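# Seat the feed hopper on the grinder inlet

## Task

Put the feed hopper in place on the grinder's inlet so it sits fitted there, then open the gripper and leave it resting on its own.

## Robot and tools

ROBOT. There are two six-joint arms, left_arm and right_arm, each with a two-finger parallel gripper and a wrist camera. Both arms share one scene frame. Its origin is on the table top midway between the arms, +z is up, +x points out across the table, and left_arm stands on the +y side. The names left and right do not refer to sides of any image. The left_arm base is at (-0.021, +0.339, 0) m and the right_arm base is at (+0.038, -0.358, 0) m. Both bases are turned only slightly about z. The fingers of a gripper point along its +z axis and close along its y axis. The reported end_effector_position is the spot between the pads, roughly 1 cm short of the fingertips. At long reach it can be somewhat off.

ROW LAYOUT. Every command row is one flat list of 14 numbers covering both arms, even when only one arm moves. The first 7 are for left_arm and the next 7 for right_arm. Within each arm the order is: shoulder, elbow, wrist roll, wrist pitch, waist, wrist yaw, then gripper opening. The same order is used in every per-joint list of a result. The six joint numbers are offsets, not poses, and they are scaled. 1.0 equals 1.32 rad for the shoulder, 1.276 for the elbow, 2.022 for the wrist roll, 1.83 for the wrist pitch, 1.264 for the waist and 1.686 for the wrist yaw. Every value must lie between -1 and 1. The waist sign is flipped relative to the URDF, both in commands and in results. The opening is absolute: +1 is fully open (0.094 m between pads) and -1 is shut.

JOINT RANGES (rad). Shoulder 0.000 to 3.142. Elbow 0.000 to 3.019. Wrist pitch -1.693 to 1.571. Wrist yaw -1.571 to 1.571. Wrist roll -2.094 to 2.094. Waist -2.880 to 2.880. The true stops may differ from these by up to 0.019 rad.

execute_actions(actions). This takes a list of actions, and each action holds up to 15 rows. Each row runs for one control step of 1/30 s. If an action has fewer than 15 rows, its last row repeats until 15 steps are done. Offsets in every row are measured from the joint angles at the start of that action, not from the previous row. For the first action of a call, that start is the last reported state. An action is rejected for both arms if it would push a joint more than 0.019 rad beyond its range, judged from the angles where the action starts. If any action is malformed, or the first one breaks that rule, nothing in the call runs. A joint asked to go beyond its real stop only reaches the stop, and the result may then say "joint sent to its limit". Calling it with an empty list just returns the current state and images.

move(target, speed, blocking). target is one 14-number row as above. Its offsets are counted from the "Joint positions" in the most recent result that showed them. Every joint follows its own path so that all of them finish together, which makes the gripper trace a curve. speed is in rad/s for the joint with the longest way to go: 0.01 to 2, default 0.5. A move lasts between 0.5 and 10 s and is cut off at 10 s. Moves do not avoid obstacles or the other arm. The finger opening is applied when the move begins. With blocking=false you get a result after 0.5 s. You must then use wait or stop before sending more rows or moves. The extra "move:" line reports the ending (done, off_target, moving, held or fault), limits=held or limits=none, and which joint of each arm is farthest from its target. Faster moves hit harder on contact, and aiming farther past a contact presses harder.

wait(seconds). Runs the scene for 0 to 10 s while the last commands are held. It returns early if a running move finishes. stop() brakes a running move, and it needs room to do so. zoom_image(camera, region) gives a closer view of part of a camera's latest image. Region is [x0, y0, x1, y1] in pixels, at most 504 by 504. The cameras are cam_head_left, cam_head_right, cam_left_wrist and cam_right_wrist, all 504x504. read_manual(section) only returns the licence texts. finished_scene(scene) ends the current scene, given its number, and reports success. It cannot be undone, so use it only once the hopper is seated and released.

MOTION LIMITS. On each step a joint's target may only lead its measured angle by a fixed amount. Those amounts are 0.264 rad waist, 0.32 shoulder, 0.276 elbow, 0.33 wrist pitch, 0.186 wrist yaw and 0.522 wrist roll. If the targets would move a gripper more than 70 mm from where it is, all of them are scaled back. Large offsets therefore need several actions, and an unfinished motion may have to be commanded again. Zero offsets can let an arm sag. To hold it, re-aim at the wanted angles in the first call of a reply, and send zeros afterwards. "Joint targets" in a result shows what the joints are being driven toward. "joint command not followed" means a clearance check changed some joint targets.

RESULTS. Each result gives every gripper's position (m) and quaternion (wxyz). It also lists Joint positions (rad, then pad gap in m), Joint velocities, grip_measured on the command scale, and camera images. Grip readings can be off by about 1 mm.

GRIPPING. To hold a part, command an opening below grip_measured. About 0.03 below gives a firm grip, and less gives a lighter one. Pads may squeeze hard for a moment on first contact. A part may get a brief tug while held, and loose items may be nudged.

AVOID. Do not drop the hopper or knock anything off the table. Do not slam or hard-push objects, and do not let the arms collide or press on each other. Holding a load warms the motors, even while you are thinking. MOTOR HOT appears from 85 °C, and at 100 °C that arm goes limp (OVER-TEMPERATURE FAULT). The simulation keeps running while you think, holding your last command. Smooth, short, low-effort motion is best.

Each tool is called after "Request:" as name(argument=value, ...), one argument or row to a line, values as JSON.

## Session

Request:
execute_actions(
  actions=[],
)

Scene clock: 0.00 s.
left_arm: end_effector_position=(+0.2649, +0.5370, +0.2437) grip_measured=+1.000 end_effector_quat_wxyz=(-0.123, +0.449, +0.724, +0.508) | right_arm: end_effector_position=(+0.7720, -0.4058, +0.2607) grip_measured=+1.000 end_effector_quat_wxyz=(+0.526, +0.045, +0.842, -0.113)
Joint names: [shoulder, elbow, wrist roll, wrist pitch, waist, wrist yaw]
Joint positions: left_arm=[ 0.837  0.617  1.71  -0.566 -0.182 -0.874  0.094] | right_arm=[ 1.749  1.414 -0.05  -0.112  0.053  0.23   0.094]
Joint velocities: left_arm=[ 0.005  0.002  0.051  0.002  0.024 -0.007  0.   ] | right_arm=[ 0.015  0.002 -0.007 -0.017  0.015  0.022  0.   ]
Joint targets: left_arm=[0.837 0.643 1.710 -0.563 -0.182 -0.874] | right_arm=[1.752 1.439 -0.050 -0.108 0.053 0.230]

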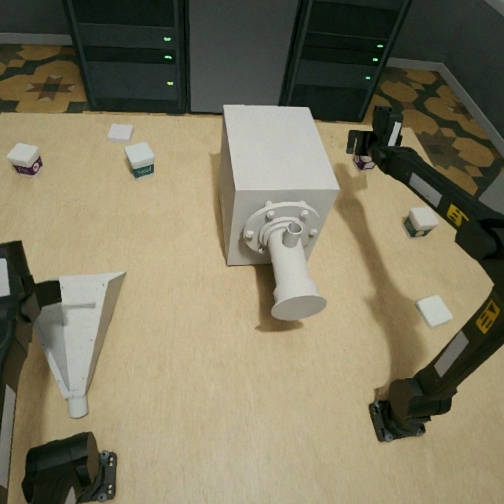

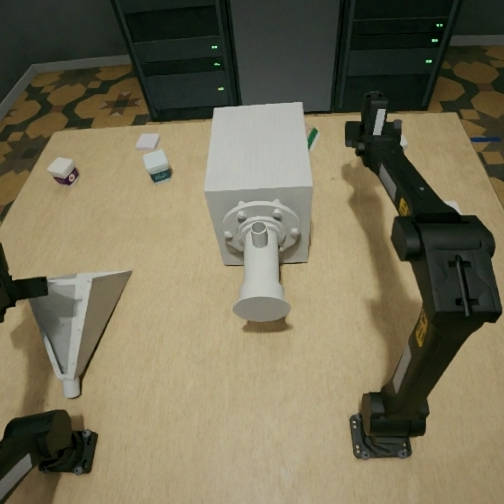

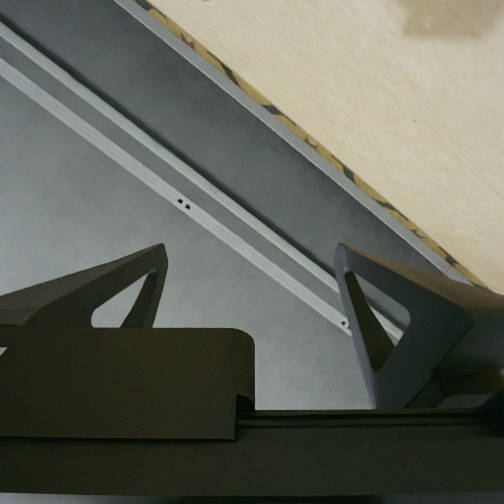

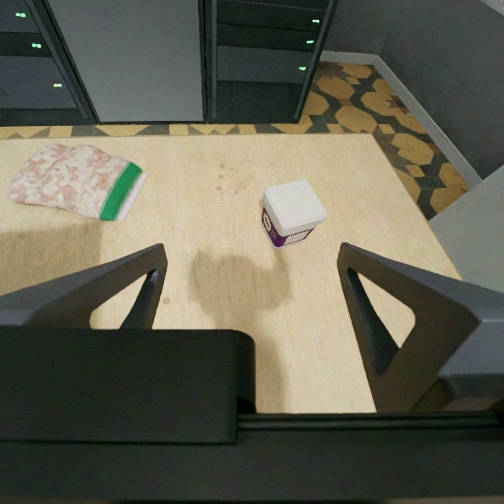

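Request:
zoom_image(
  camera="cam_head_right",
  region=[0, 240, 180, 420],
)

Request:
zoom_image(
  camera="cam_head_left",
  region=[200, 170, 360, 330],
)

Region (0, 240, 180, 420) of cam_head_right's 504x504 image, scaled by 2.800, with more detail than that image has.

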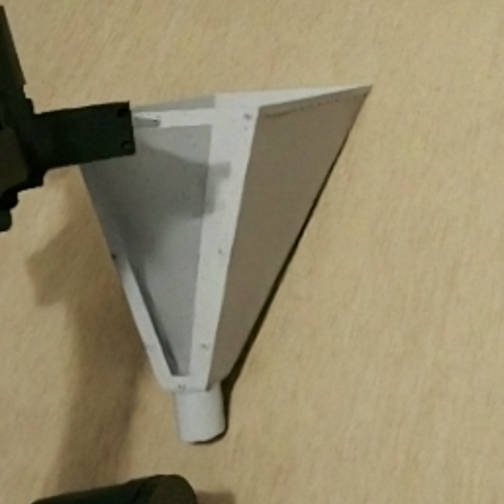

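Region (200, 170, 360, 330) of cam_head_left's 504x504 image, scaled by 3.150, with more detail than that image has.

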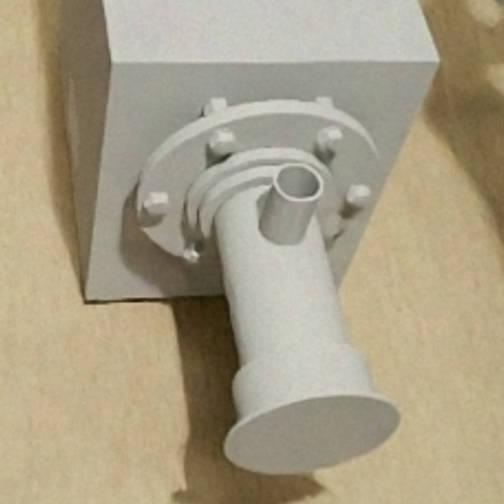

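Request:
move(
  target=[0.056,0.46,-0.846,-0.502,0.05,0.518,1,-0.7,-0.5,0,0,0.3,0,1],
  speed=1,
)

Request:
zoom_image(
  camera="cam_head_right",
  region=[0, 240, 180, 420],
)

Scene clock: 30.97 s.
left_arm: end_effector_position=(+0.2704, +0.3880, +0.3353) grip_measured=+1.000 end_effector_quat_wxyz=(+0.176, -0.075, +0.981, +0.018) | right_arm: end_effector_position=(+0.4271, -0.5576, +0.3999) grip_measured=+1.000 end_effector_quat_wxyz=(+0.611, +0.199, +0.733, -0.224)
Joint names: [shoulder, elbow, wrist roll, wrist pitch, waist, wrist yaw]
Joint positions: left_arm=[ 0.902  1.156  0.012 -1.47  -0.129 -0.005  0.094] | right_arm=[ 0.827  0.782 -0.05  -0.112  0.425  0.23   0.094]
Joint velocities: left_arm=[ 0.005 -0.007  0.007 -0.002  0.005 -0.037  0.   ] | right_arm=[-0.005  0.007  0.007  0.007  0.015  0.022  0.   ]
Joint targets: left_arm=[0.911 1.204 -0.001 -1.484 -0.119 -0.001] | right_arm=[0.825 0.776 -0.050 -0.112 0.432 0.230]
move: off_target (left_arm); limits=none; left_arm: farthest joint: the elbow, 0.048 radians from its target (0.587 radians at the start); right_arm: farthest joint: the waist, 0.007 radians from its target (0.380 radians at the start)

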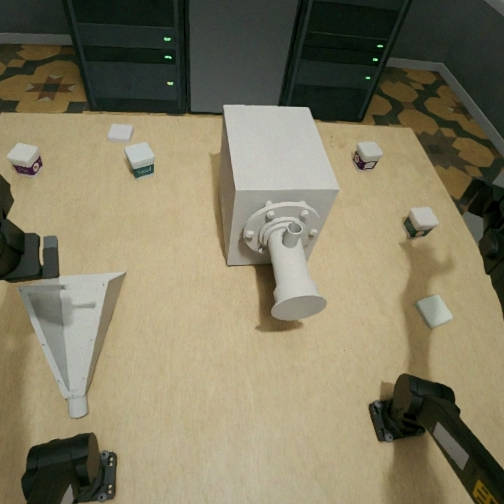

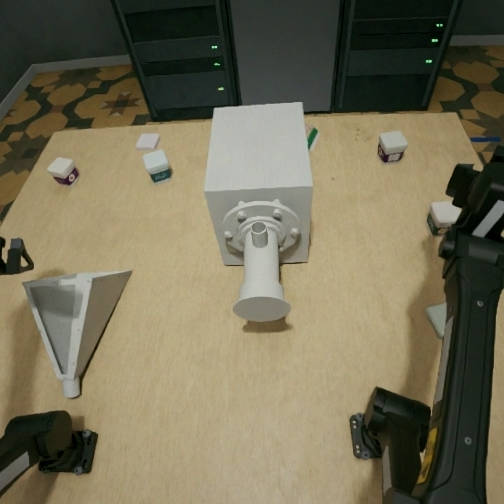

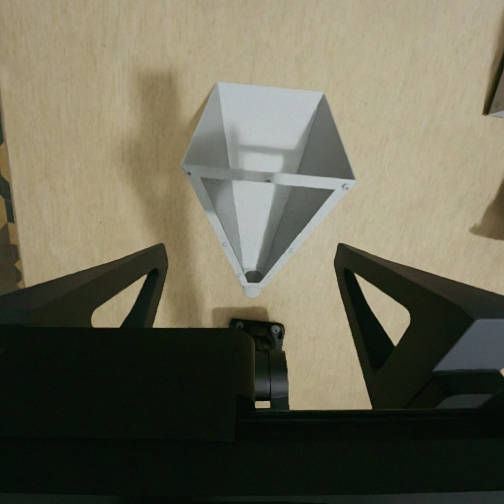

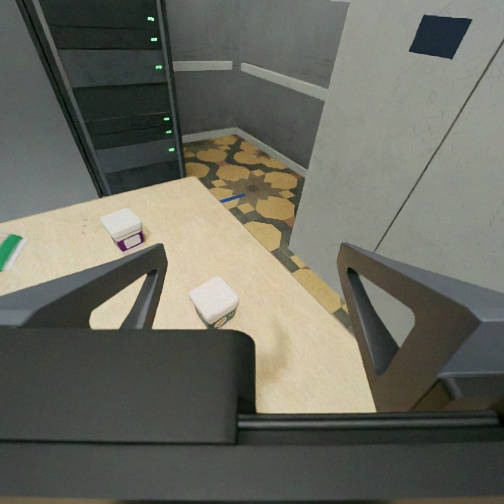

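Region (0, 240, 180, 420) of cam_head_right's 504x504 image, scaled by 2.800, with more detail than that image has.

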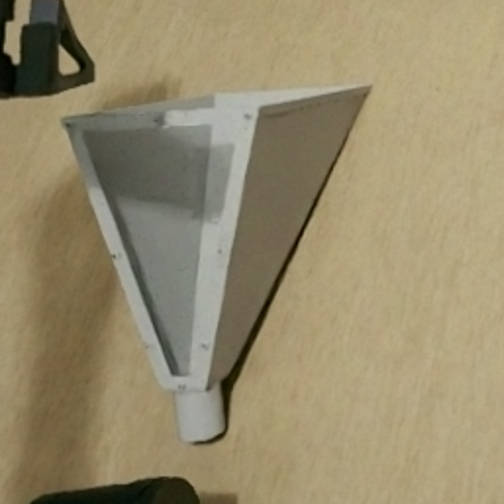

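Request:
move(
  target=[-0.405,-0.5,0.034,0.205,0.258,-0.081,0.1,0,0,0,0,0,0,1],
  speed=0.7,
)

Scene clock: 78.47 s.
left_arm: end_effector_position=(+0.1892, +0.3299, +0.1852) grip_measured=+0.102 end_effector_quat_wxyz=(+0.299, +0.086, +0.949, +0.053) | right_arm: end_effector_position=(+0.4271, -0.5576, +0.3999) grip_measured=+1.000 end_effector_quat_wxyz=(+0.611, +0.199, +0.733, -0.224)
Joint names: [shoulder, elbow, wrist roll, wrist pitch, waist, wrist yaw]
Joint positions: left_arm=[ 0.367  0.515  0.068 -1.115  0.19  -0.138  0.052] | right_arm=[ 0.827  0.782 -0.05  -0.112  0.425  0.23   0.094]
Joint velocities: left_arm=[-0.005  0.002 -0.007  0.002 -0.005  0.007  0.001] | right_arm=[ 0.005 -0.017 -0.051 -0.007 -0.005  0.007  0.   ]
Joint targets: left_arm=[0.367 0.518 0.081 -1.095 0.197 -0.141] | right_arm=[0.827 0.782 -0.050 -0.112 0.425 0.230]
move: off_target (left_arm); limits=none; left_arm: farthest joint: the wrist pitch, 0.021 radians from its target (0.375 radians at the start); right_arm: farthest joint: the waist, 0.000 radians from its target (0.000 radians at the start)

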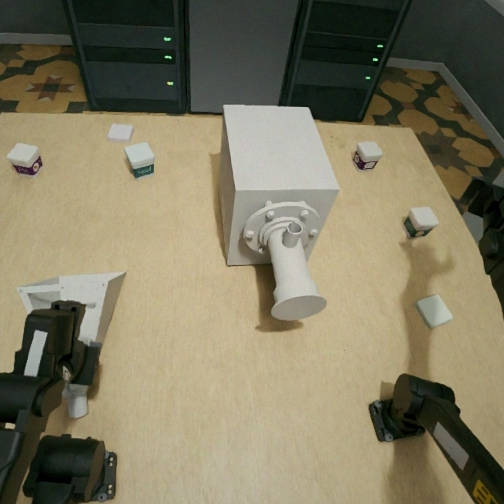

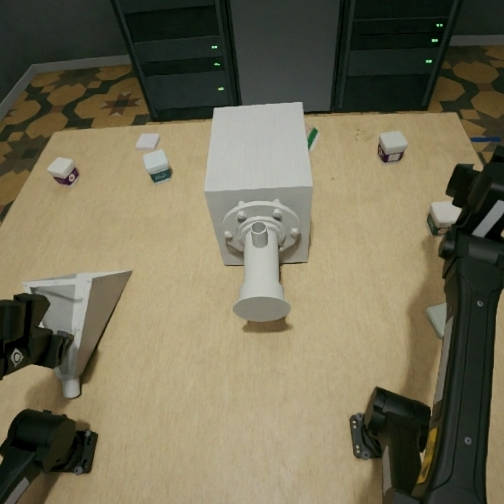

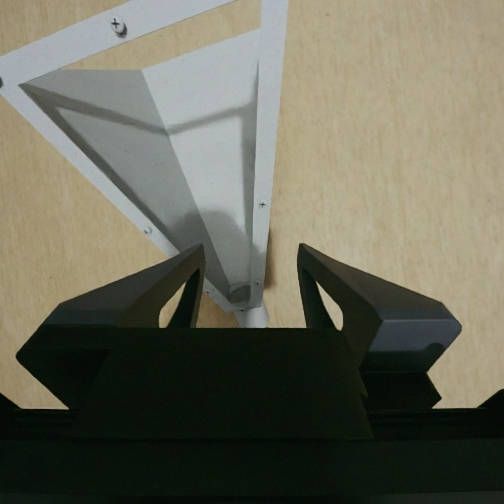

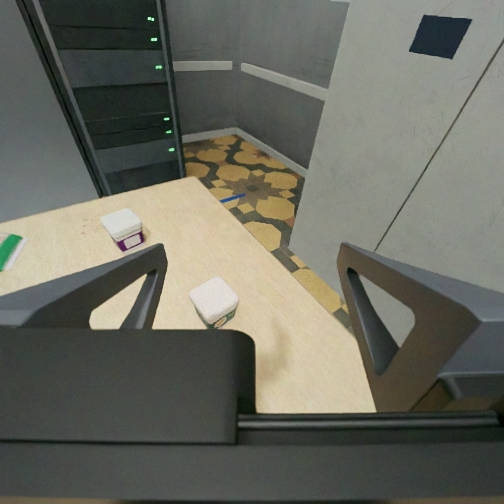

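Request:
move(
  target=[0.168,-0.107,0.02,0.21,0,0,0.1,0,0,0,0,0,0,1],
  speed=0.25,
)

Scene clock: 85.50 s.
left_arm: end_effector_position=(+0.2457, +0.3223, +0.1407) grip_measured=+0.102 end_effector_quat_wxyz=(+0.330, +0.094, +0.938, +0.059) | right_arm: end_effector_position=(+0.4271, -0.5576, +0.3999) grip_measured=+1.000 end_effector_quat_wxyz=(+0.611, +0.199, +0.733, -0.224)
Joint names: [shoulder, elbow, wrist roll, wrist pitch, waist, wrist yaw]
Joint positions: left_arm=[ 0.56   0.41   0.096 -0.751  0.19  -0.145  0.052] | right_arm=[ 0.827  0.782 -0.05  -0.112  0.425  0.23   0.094]
Joint velocities: left_arm=[ 0.005  0.002  0.022  0.017 -0.005  0.051 -0.   ] | right_arm=[-0.015 -0.002 -0.066 -0.002 -0.015 -0.022  0.   ]
Joint targets: left_arm=[0.589 0.379 0.108 -0.731 0.190 -0.138] | right_arm=[0.827 0.782 -0.050 -0.112 0.425 0.230]
move: off_target (left_arm); limits=none; left_arm: farthest joint: the elbow, 0.031 radians from its target (0.137 radians at the start); right_arm: farthest joint: the waist, 0.000 radians from its target (0.000 radians at the start)

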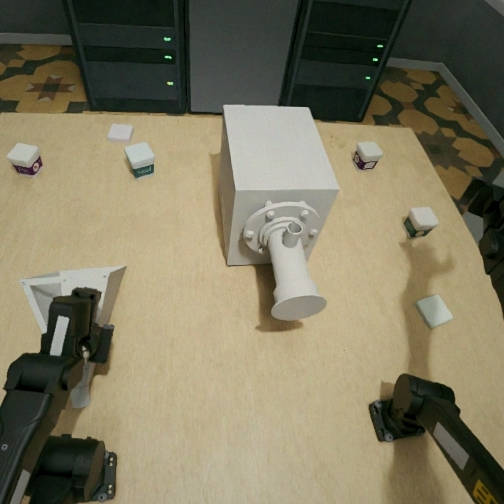

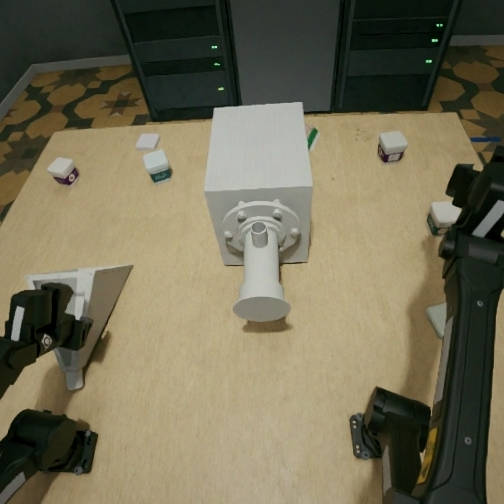

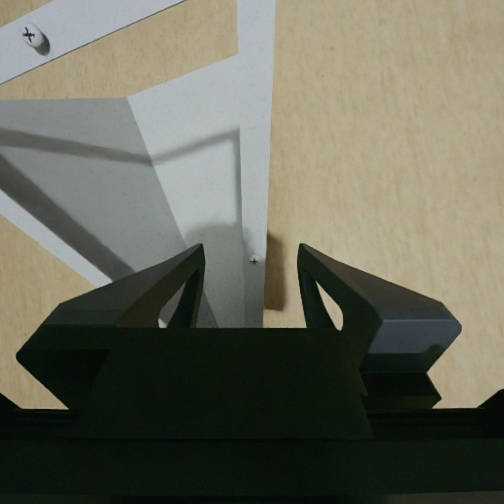

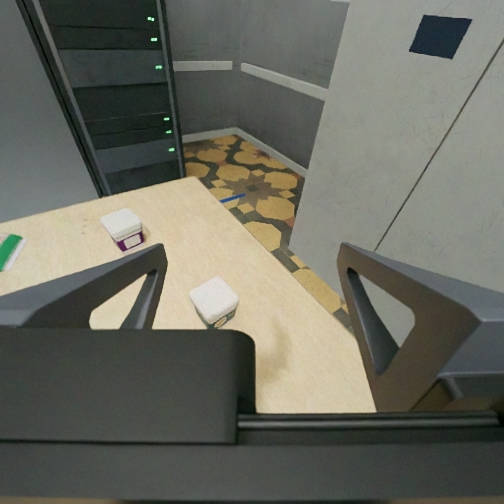

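Request:
move(
  target=[-0.27,0.0,0,-0.197,0,0,0.1,0,0,0,0,0,0,1],
)

Request:
move(
  target=[0,0.01,-0.052,0,-0.23,0.075,1,0,0,0,0,0,0,1],
)

Scene clock: 103.67 s.
left_arm: end_effector_position=(+0.1724, +0.3339, +0.1623) grip_measured=+0.102 end_effector_quat_wxyz=(+0.335, +0.094, +0.936, +0.059) | right_arm: end_effector_position=(+0.4271, -0.5576, +0.3999) grip_measured=+1.000 end_effector_quat_wxyz=(+0.611, +0.199, +0.733, -0.224)
Joint names: [shoulder, elbow, wrist roll, wrist pitch, waist, wrist yaw]
Joint positions: left_arm=[ 0.202  0.41   0.096 -1.097  0.19  -0.146  0.052] | right_arm=[ 0.827  0.782 -0.05  -0.112  0.425  0.23   0.094]
Joint velocities: left_arm=[-0.005 -0.002  0.022  0.002  0.005 -0.037 -0.001] | right_arm=[-0.005 -0.007  0.081 -0.002  0.005 -0.051  0.   ]
Joint targets: left_arm=[0.203 0.410 0.096 -1.112 0.190 -0.145] | right_arm=[0.827 0.782 -0.050 -0.112 0.425 0.230]
move: done; limits=none; left_arm: farthest joint: the wrist pitch, 0.014 radians from its target (0.360 radians at the start); right_arm: farthest joint: the waist, 0.000 radians from its target (0.000 radians at the start)

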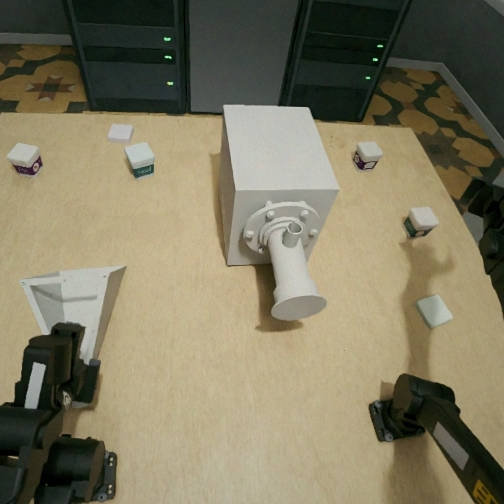

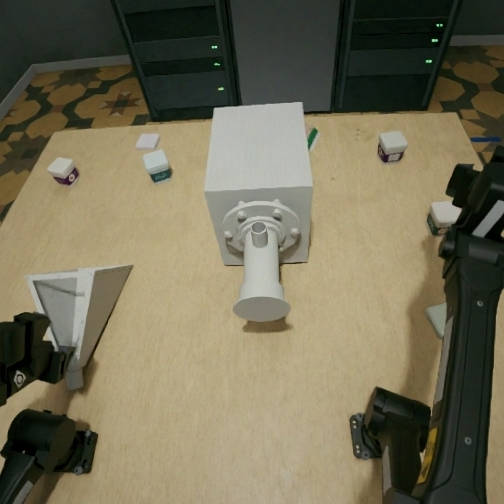

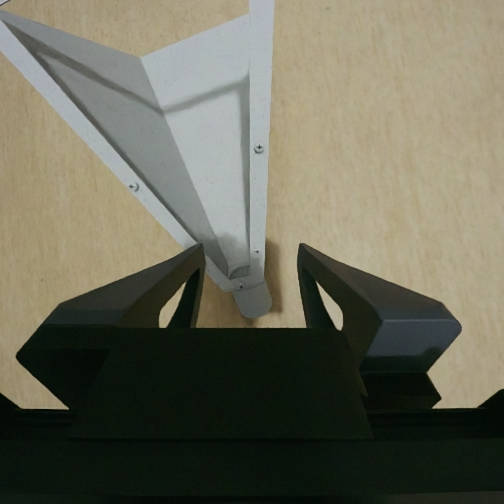

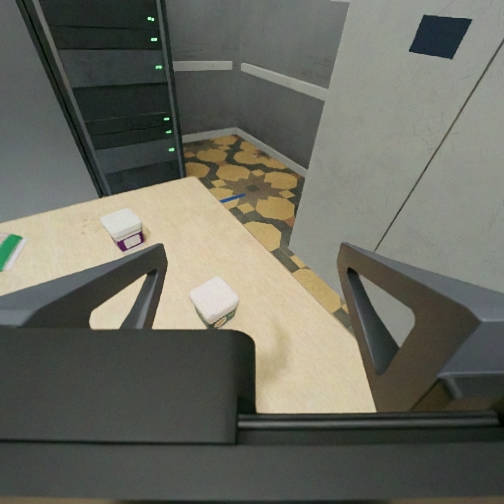

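Scene clock: 104.87 s.
left_arm: end_effector_position=(+0.1699, +0.3681, +0.1609) grip_measured=+0.999 end_effector_quat_wxyz=(+0.333, -0.064, +0.940, +0.033) | right_arm: end_effector_position=(+0.4271, -0.5576, +0.3999) grip_measured=+1.000 end_effector_quat_wxyz=(+0.611, +0.199, +0.733, -0.224)
Joint names: [shoulder, elbow, wrist roll, wrist pitch, waist, wrist yaw]
Joint positions: left_arm=[ 0.202  0.41   0.004 -1.097 -0.096 -0.023  0.094] | right_arm=[ 0.827  0.782 -0.05  -0.112  0.425  0.23   0.094]
Joint velocities: left_arm=[-0.005 -0.012  0.007 -0.012 -0.005  0.022  0.   ] | right_arm=[-0.015  0.002 -0.037 -0.007 -0.005 -0.081  0.   ]
Joint targets: left_arm=[0.202 0.423 -0.009 -1.097 -0.100 -0.020] | right_arm=[0.827 0.782 -0.050 -0.112 0.425 0.230]
move: done; limits=none; left_arm: farthest joint: the elbow, 0.013 radians from its target (0.013 radians at the start); right_arm: farthest joint: the waist, 0.000 radians from its target (0.000 radians at the start)

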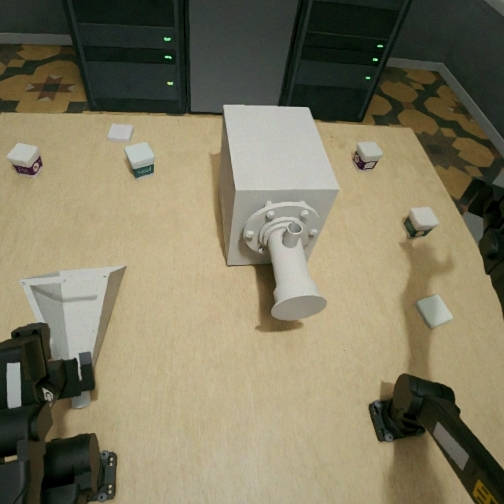

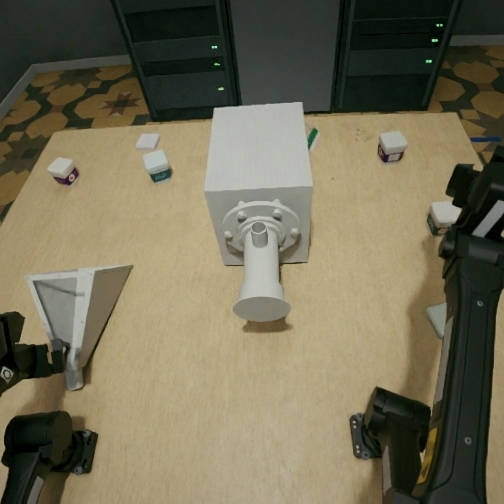

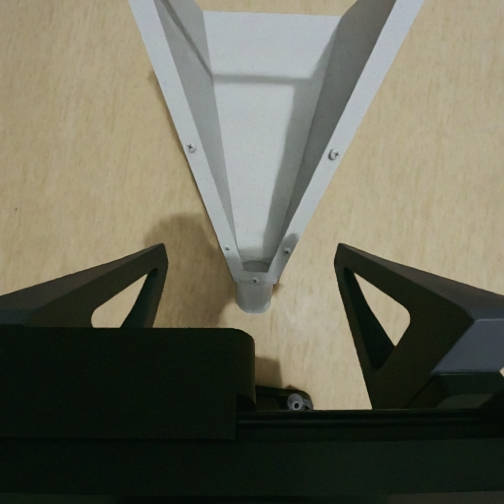

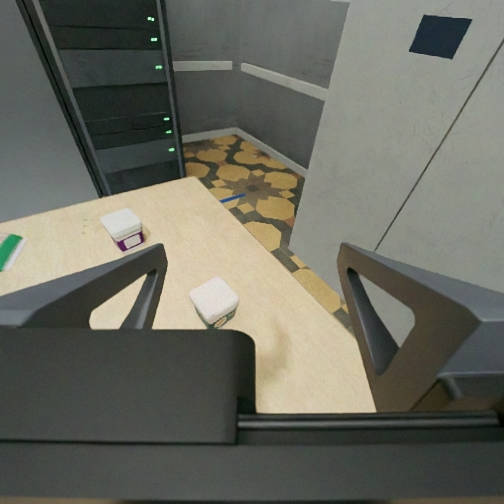

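Request:
move(
  target=[0.13,-0.178,0.022,0.195,0,0.022,1,0,0,0,0,0,0,1],
  speed=0.3,
)

Scene clock: 111.70 s.
left_arm: end_effector_position=(+0.1898, +0.3649, +0.0608) grip_measured=+0.999 end_effector_quat_wxyz=(+0.307, -0.044, +0.951, +0.020) | right_arm: end_effector_position=(+0.4271, -0.5576, +0.3999) grip_measured=+1.000 end_effector_quat_wxyz=(+0.611, +0.199, +0.733, -0.224)
Joint names: [shoulder, elbow, wrist roll, wrist pitch, waist, wrist yaw]
Joint positions: left_arm=[ 0.369  0.184  0.035 -0.761 -0.096  0.011  0.094] | right_arm=[ 0.827  0.782 -0.05  -0.112  0.425  0.23   0.094]
Joint velocities: left_arm=[ 0.005  0.012 -0.022 -0.007  0.024 -0.081 -0.001] | right_arm=[-0.005 -0.012  0.066  0.007 -0.005 -0.007  0.   ]
Joint targets: left_arm=[0.373 0.183 0.048 -0.740 -0.096 0.014] | right_arm=[0.827 0.782 -0.050 -0.112 0.425 0.230]
move: off_target (left_arm); limits=none; left_arm: farthest joint: the wrist pitch, 0.021 radians from its target (0.357 radians at the start); right_arm: farthest joint: the waist, 0.000 radians from its target (0.000 radians at the start)

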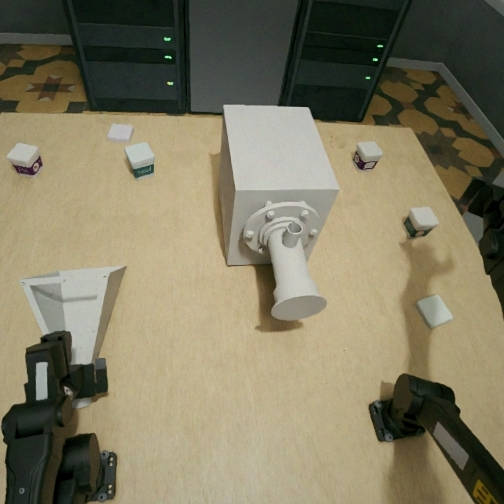

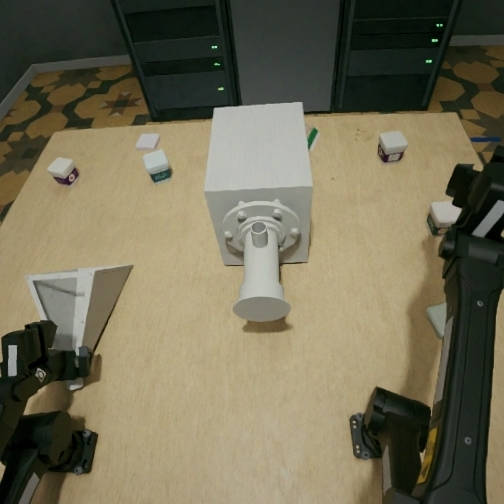

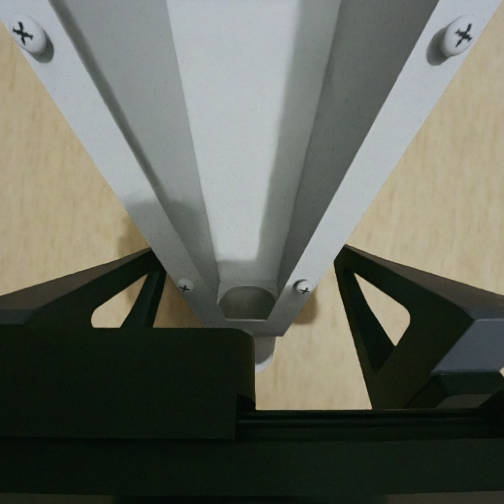

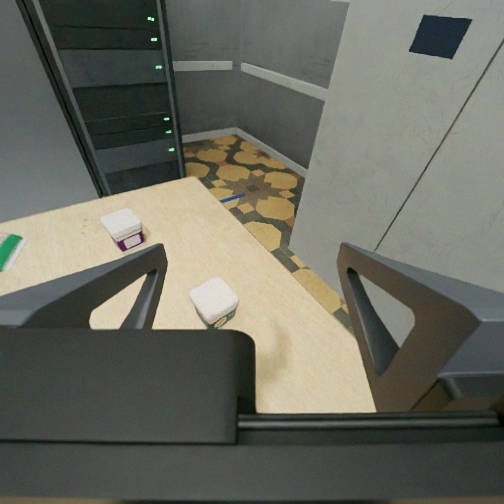

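Request:
execute_actions(
  actions=[
    [[0,0,0,0,-0.015,0,0.55,0,0,0,0,0,0,1]],
    [[0,0,0,0,0,0,0.3,0,0,0,0,0,0,1]],
  ],
)

Scene clock: 117.33 s.
left_arm: end_effector_position=(+0.1896, +0.3669, +0.0608) grip_measured=+0.409 end_effector_quat_wxyz=(+0.307, -0.048, +0.950, +0.022) | right_arm: end_effector_position=(+0.4271, -0.5576, +0.3999) grip_measured=+1.000 end_effector_quat_wxyz=(+0.611, +0.199, +0.733, -0.224)
Joint names: [shoulder, elbow, wrist roll, wrist pitch, waist, wrist yaw]
Joint positions: left_arm=[ 0.369  0.184  0.035 -0.761 -0.106  0.01   0.066] | right_arm=[ 0.827  0.782 -0.05  -0.112  0.425  0.23   0.094]
Joint velocities: left_arm=[-0.015  0.002  0.066  0.007 -0.015  0.037 -0.   ] | right_arm=[ 0.005 -0.002 -0.037  0.007  0.005  0.007  0.   ]
Joint targets: left_arm=[0.369 0.184 0.036 -0.761 -0.106 0.011] | right_arm=[0.827 0.782 -0.050 -0.112 0.425 0.230]

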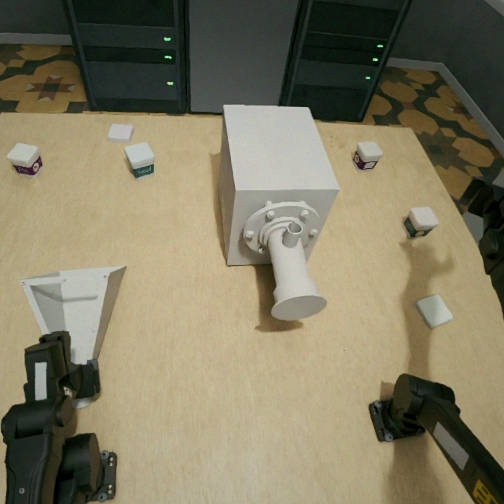

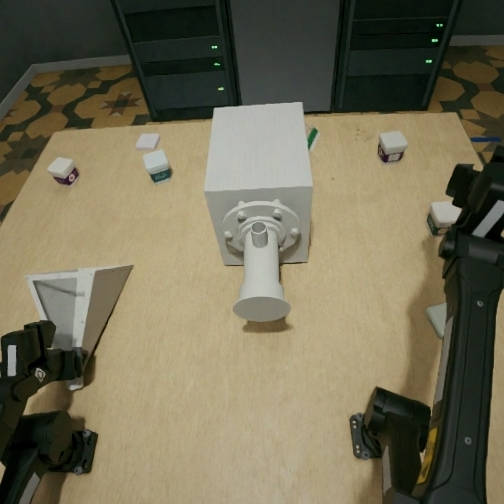

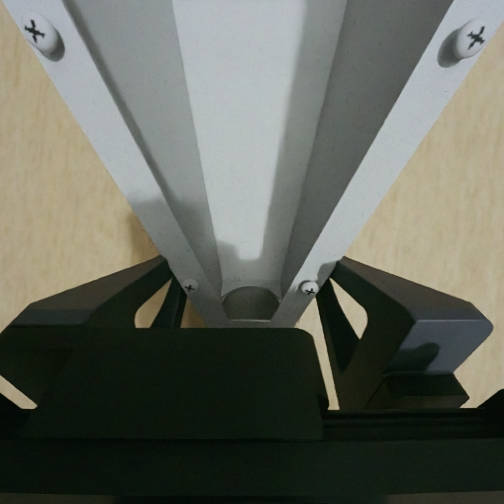

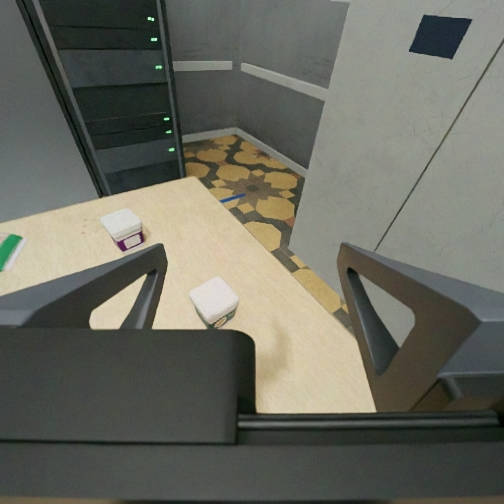

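Request:
move(
  target=[0.16,0.26,-0.02,0.5,0,0,0.33,0.432,-0.11,0.025,0.485,-0.107,-1,1],
  speed=0.6,
)

Scene clock: 131.87 s.
left_arm: end_effector_position=(+0.2959, +0.3810, +0.1352) grip_measured=+0.347 end_effector_quat_wxyz=(+0.526, -0.048, +0.848, +0.035) | right_arm: end_effector_position=(+0.4632, -0.2934, +0.2603) grip_measured=+1.000 end_effector_quat_wxyz=(+0.590, -0.405, +0.579, +0.391)
Joint names: [shoulder, elbow, wrist roll, wrist pitch, waist, wrist yaw]
Joint positions: left_arm=[ 0.619  0.184  0.018 -0.025 -0.106  0.016  0.063] | right_arm=[ 1.382  0.645 -0.007  0.754  0.298 -1.454  0.094]
Joint velocities: left_arm=[-0.005 -0.007  0.007 -0.007  0.015  0.007 -0.   ] | right_arm=[-0.005 -0.002 -0.022 -0.017  0.005 -0.022  0.   ]
Joint targets: left_arm=[0.605 0.287 0.010 0.042 -0.106 0.014] | right_arm=[1.397 0.641 0.000 0.775 0.290 -1.456]
move: off_target (left_arm, right_arm); limits=none; left_arm: farthest joint: the elbow, 0.332 radians from its target (0.332 radians at the start); right_arm: farthest joint: the wrist pitch, 0.021 radians from its target (0.888 radians at the start)

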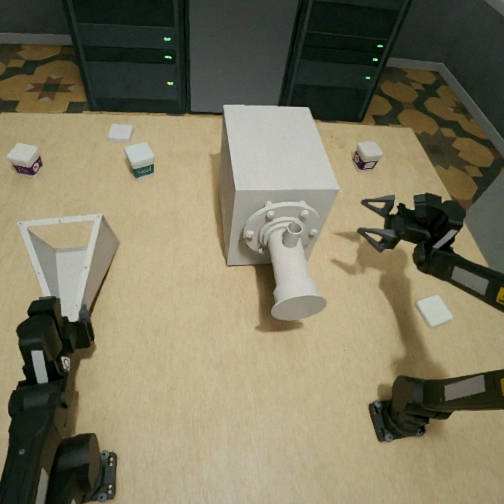

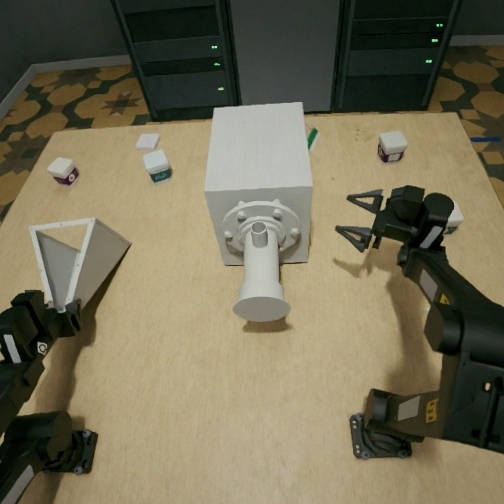

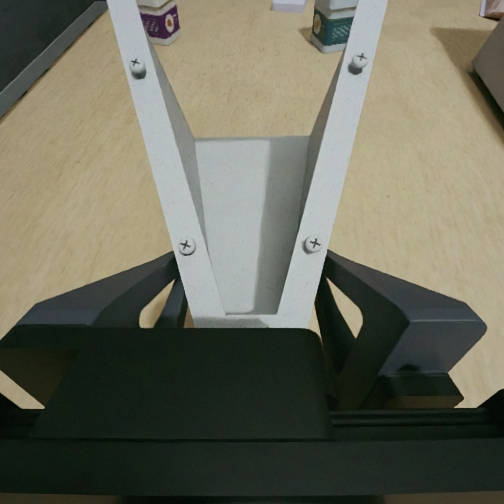

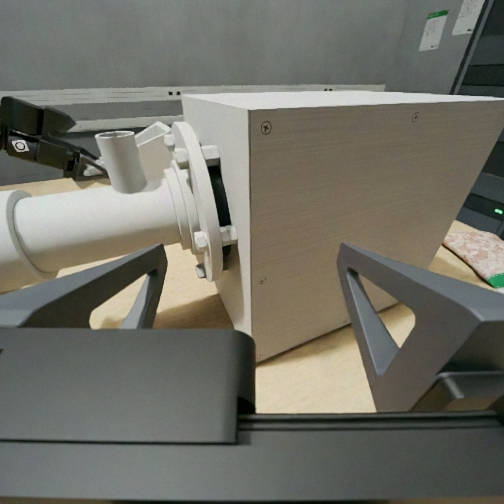

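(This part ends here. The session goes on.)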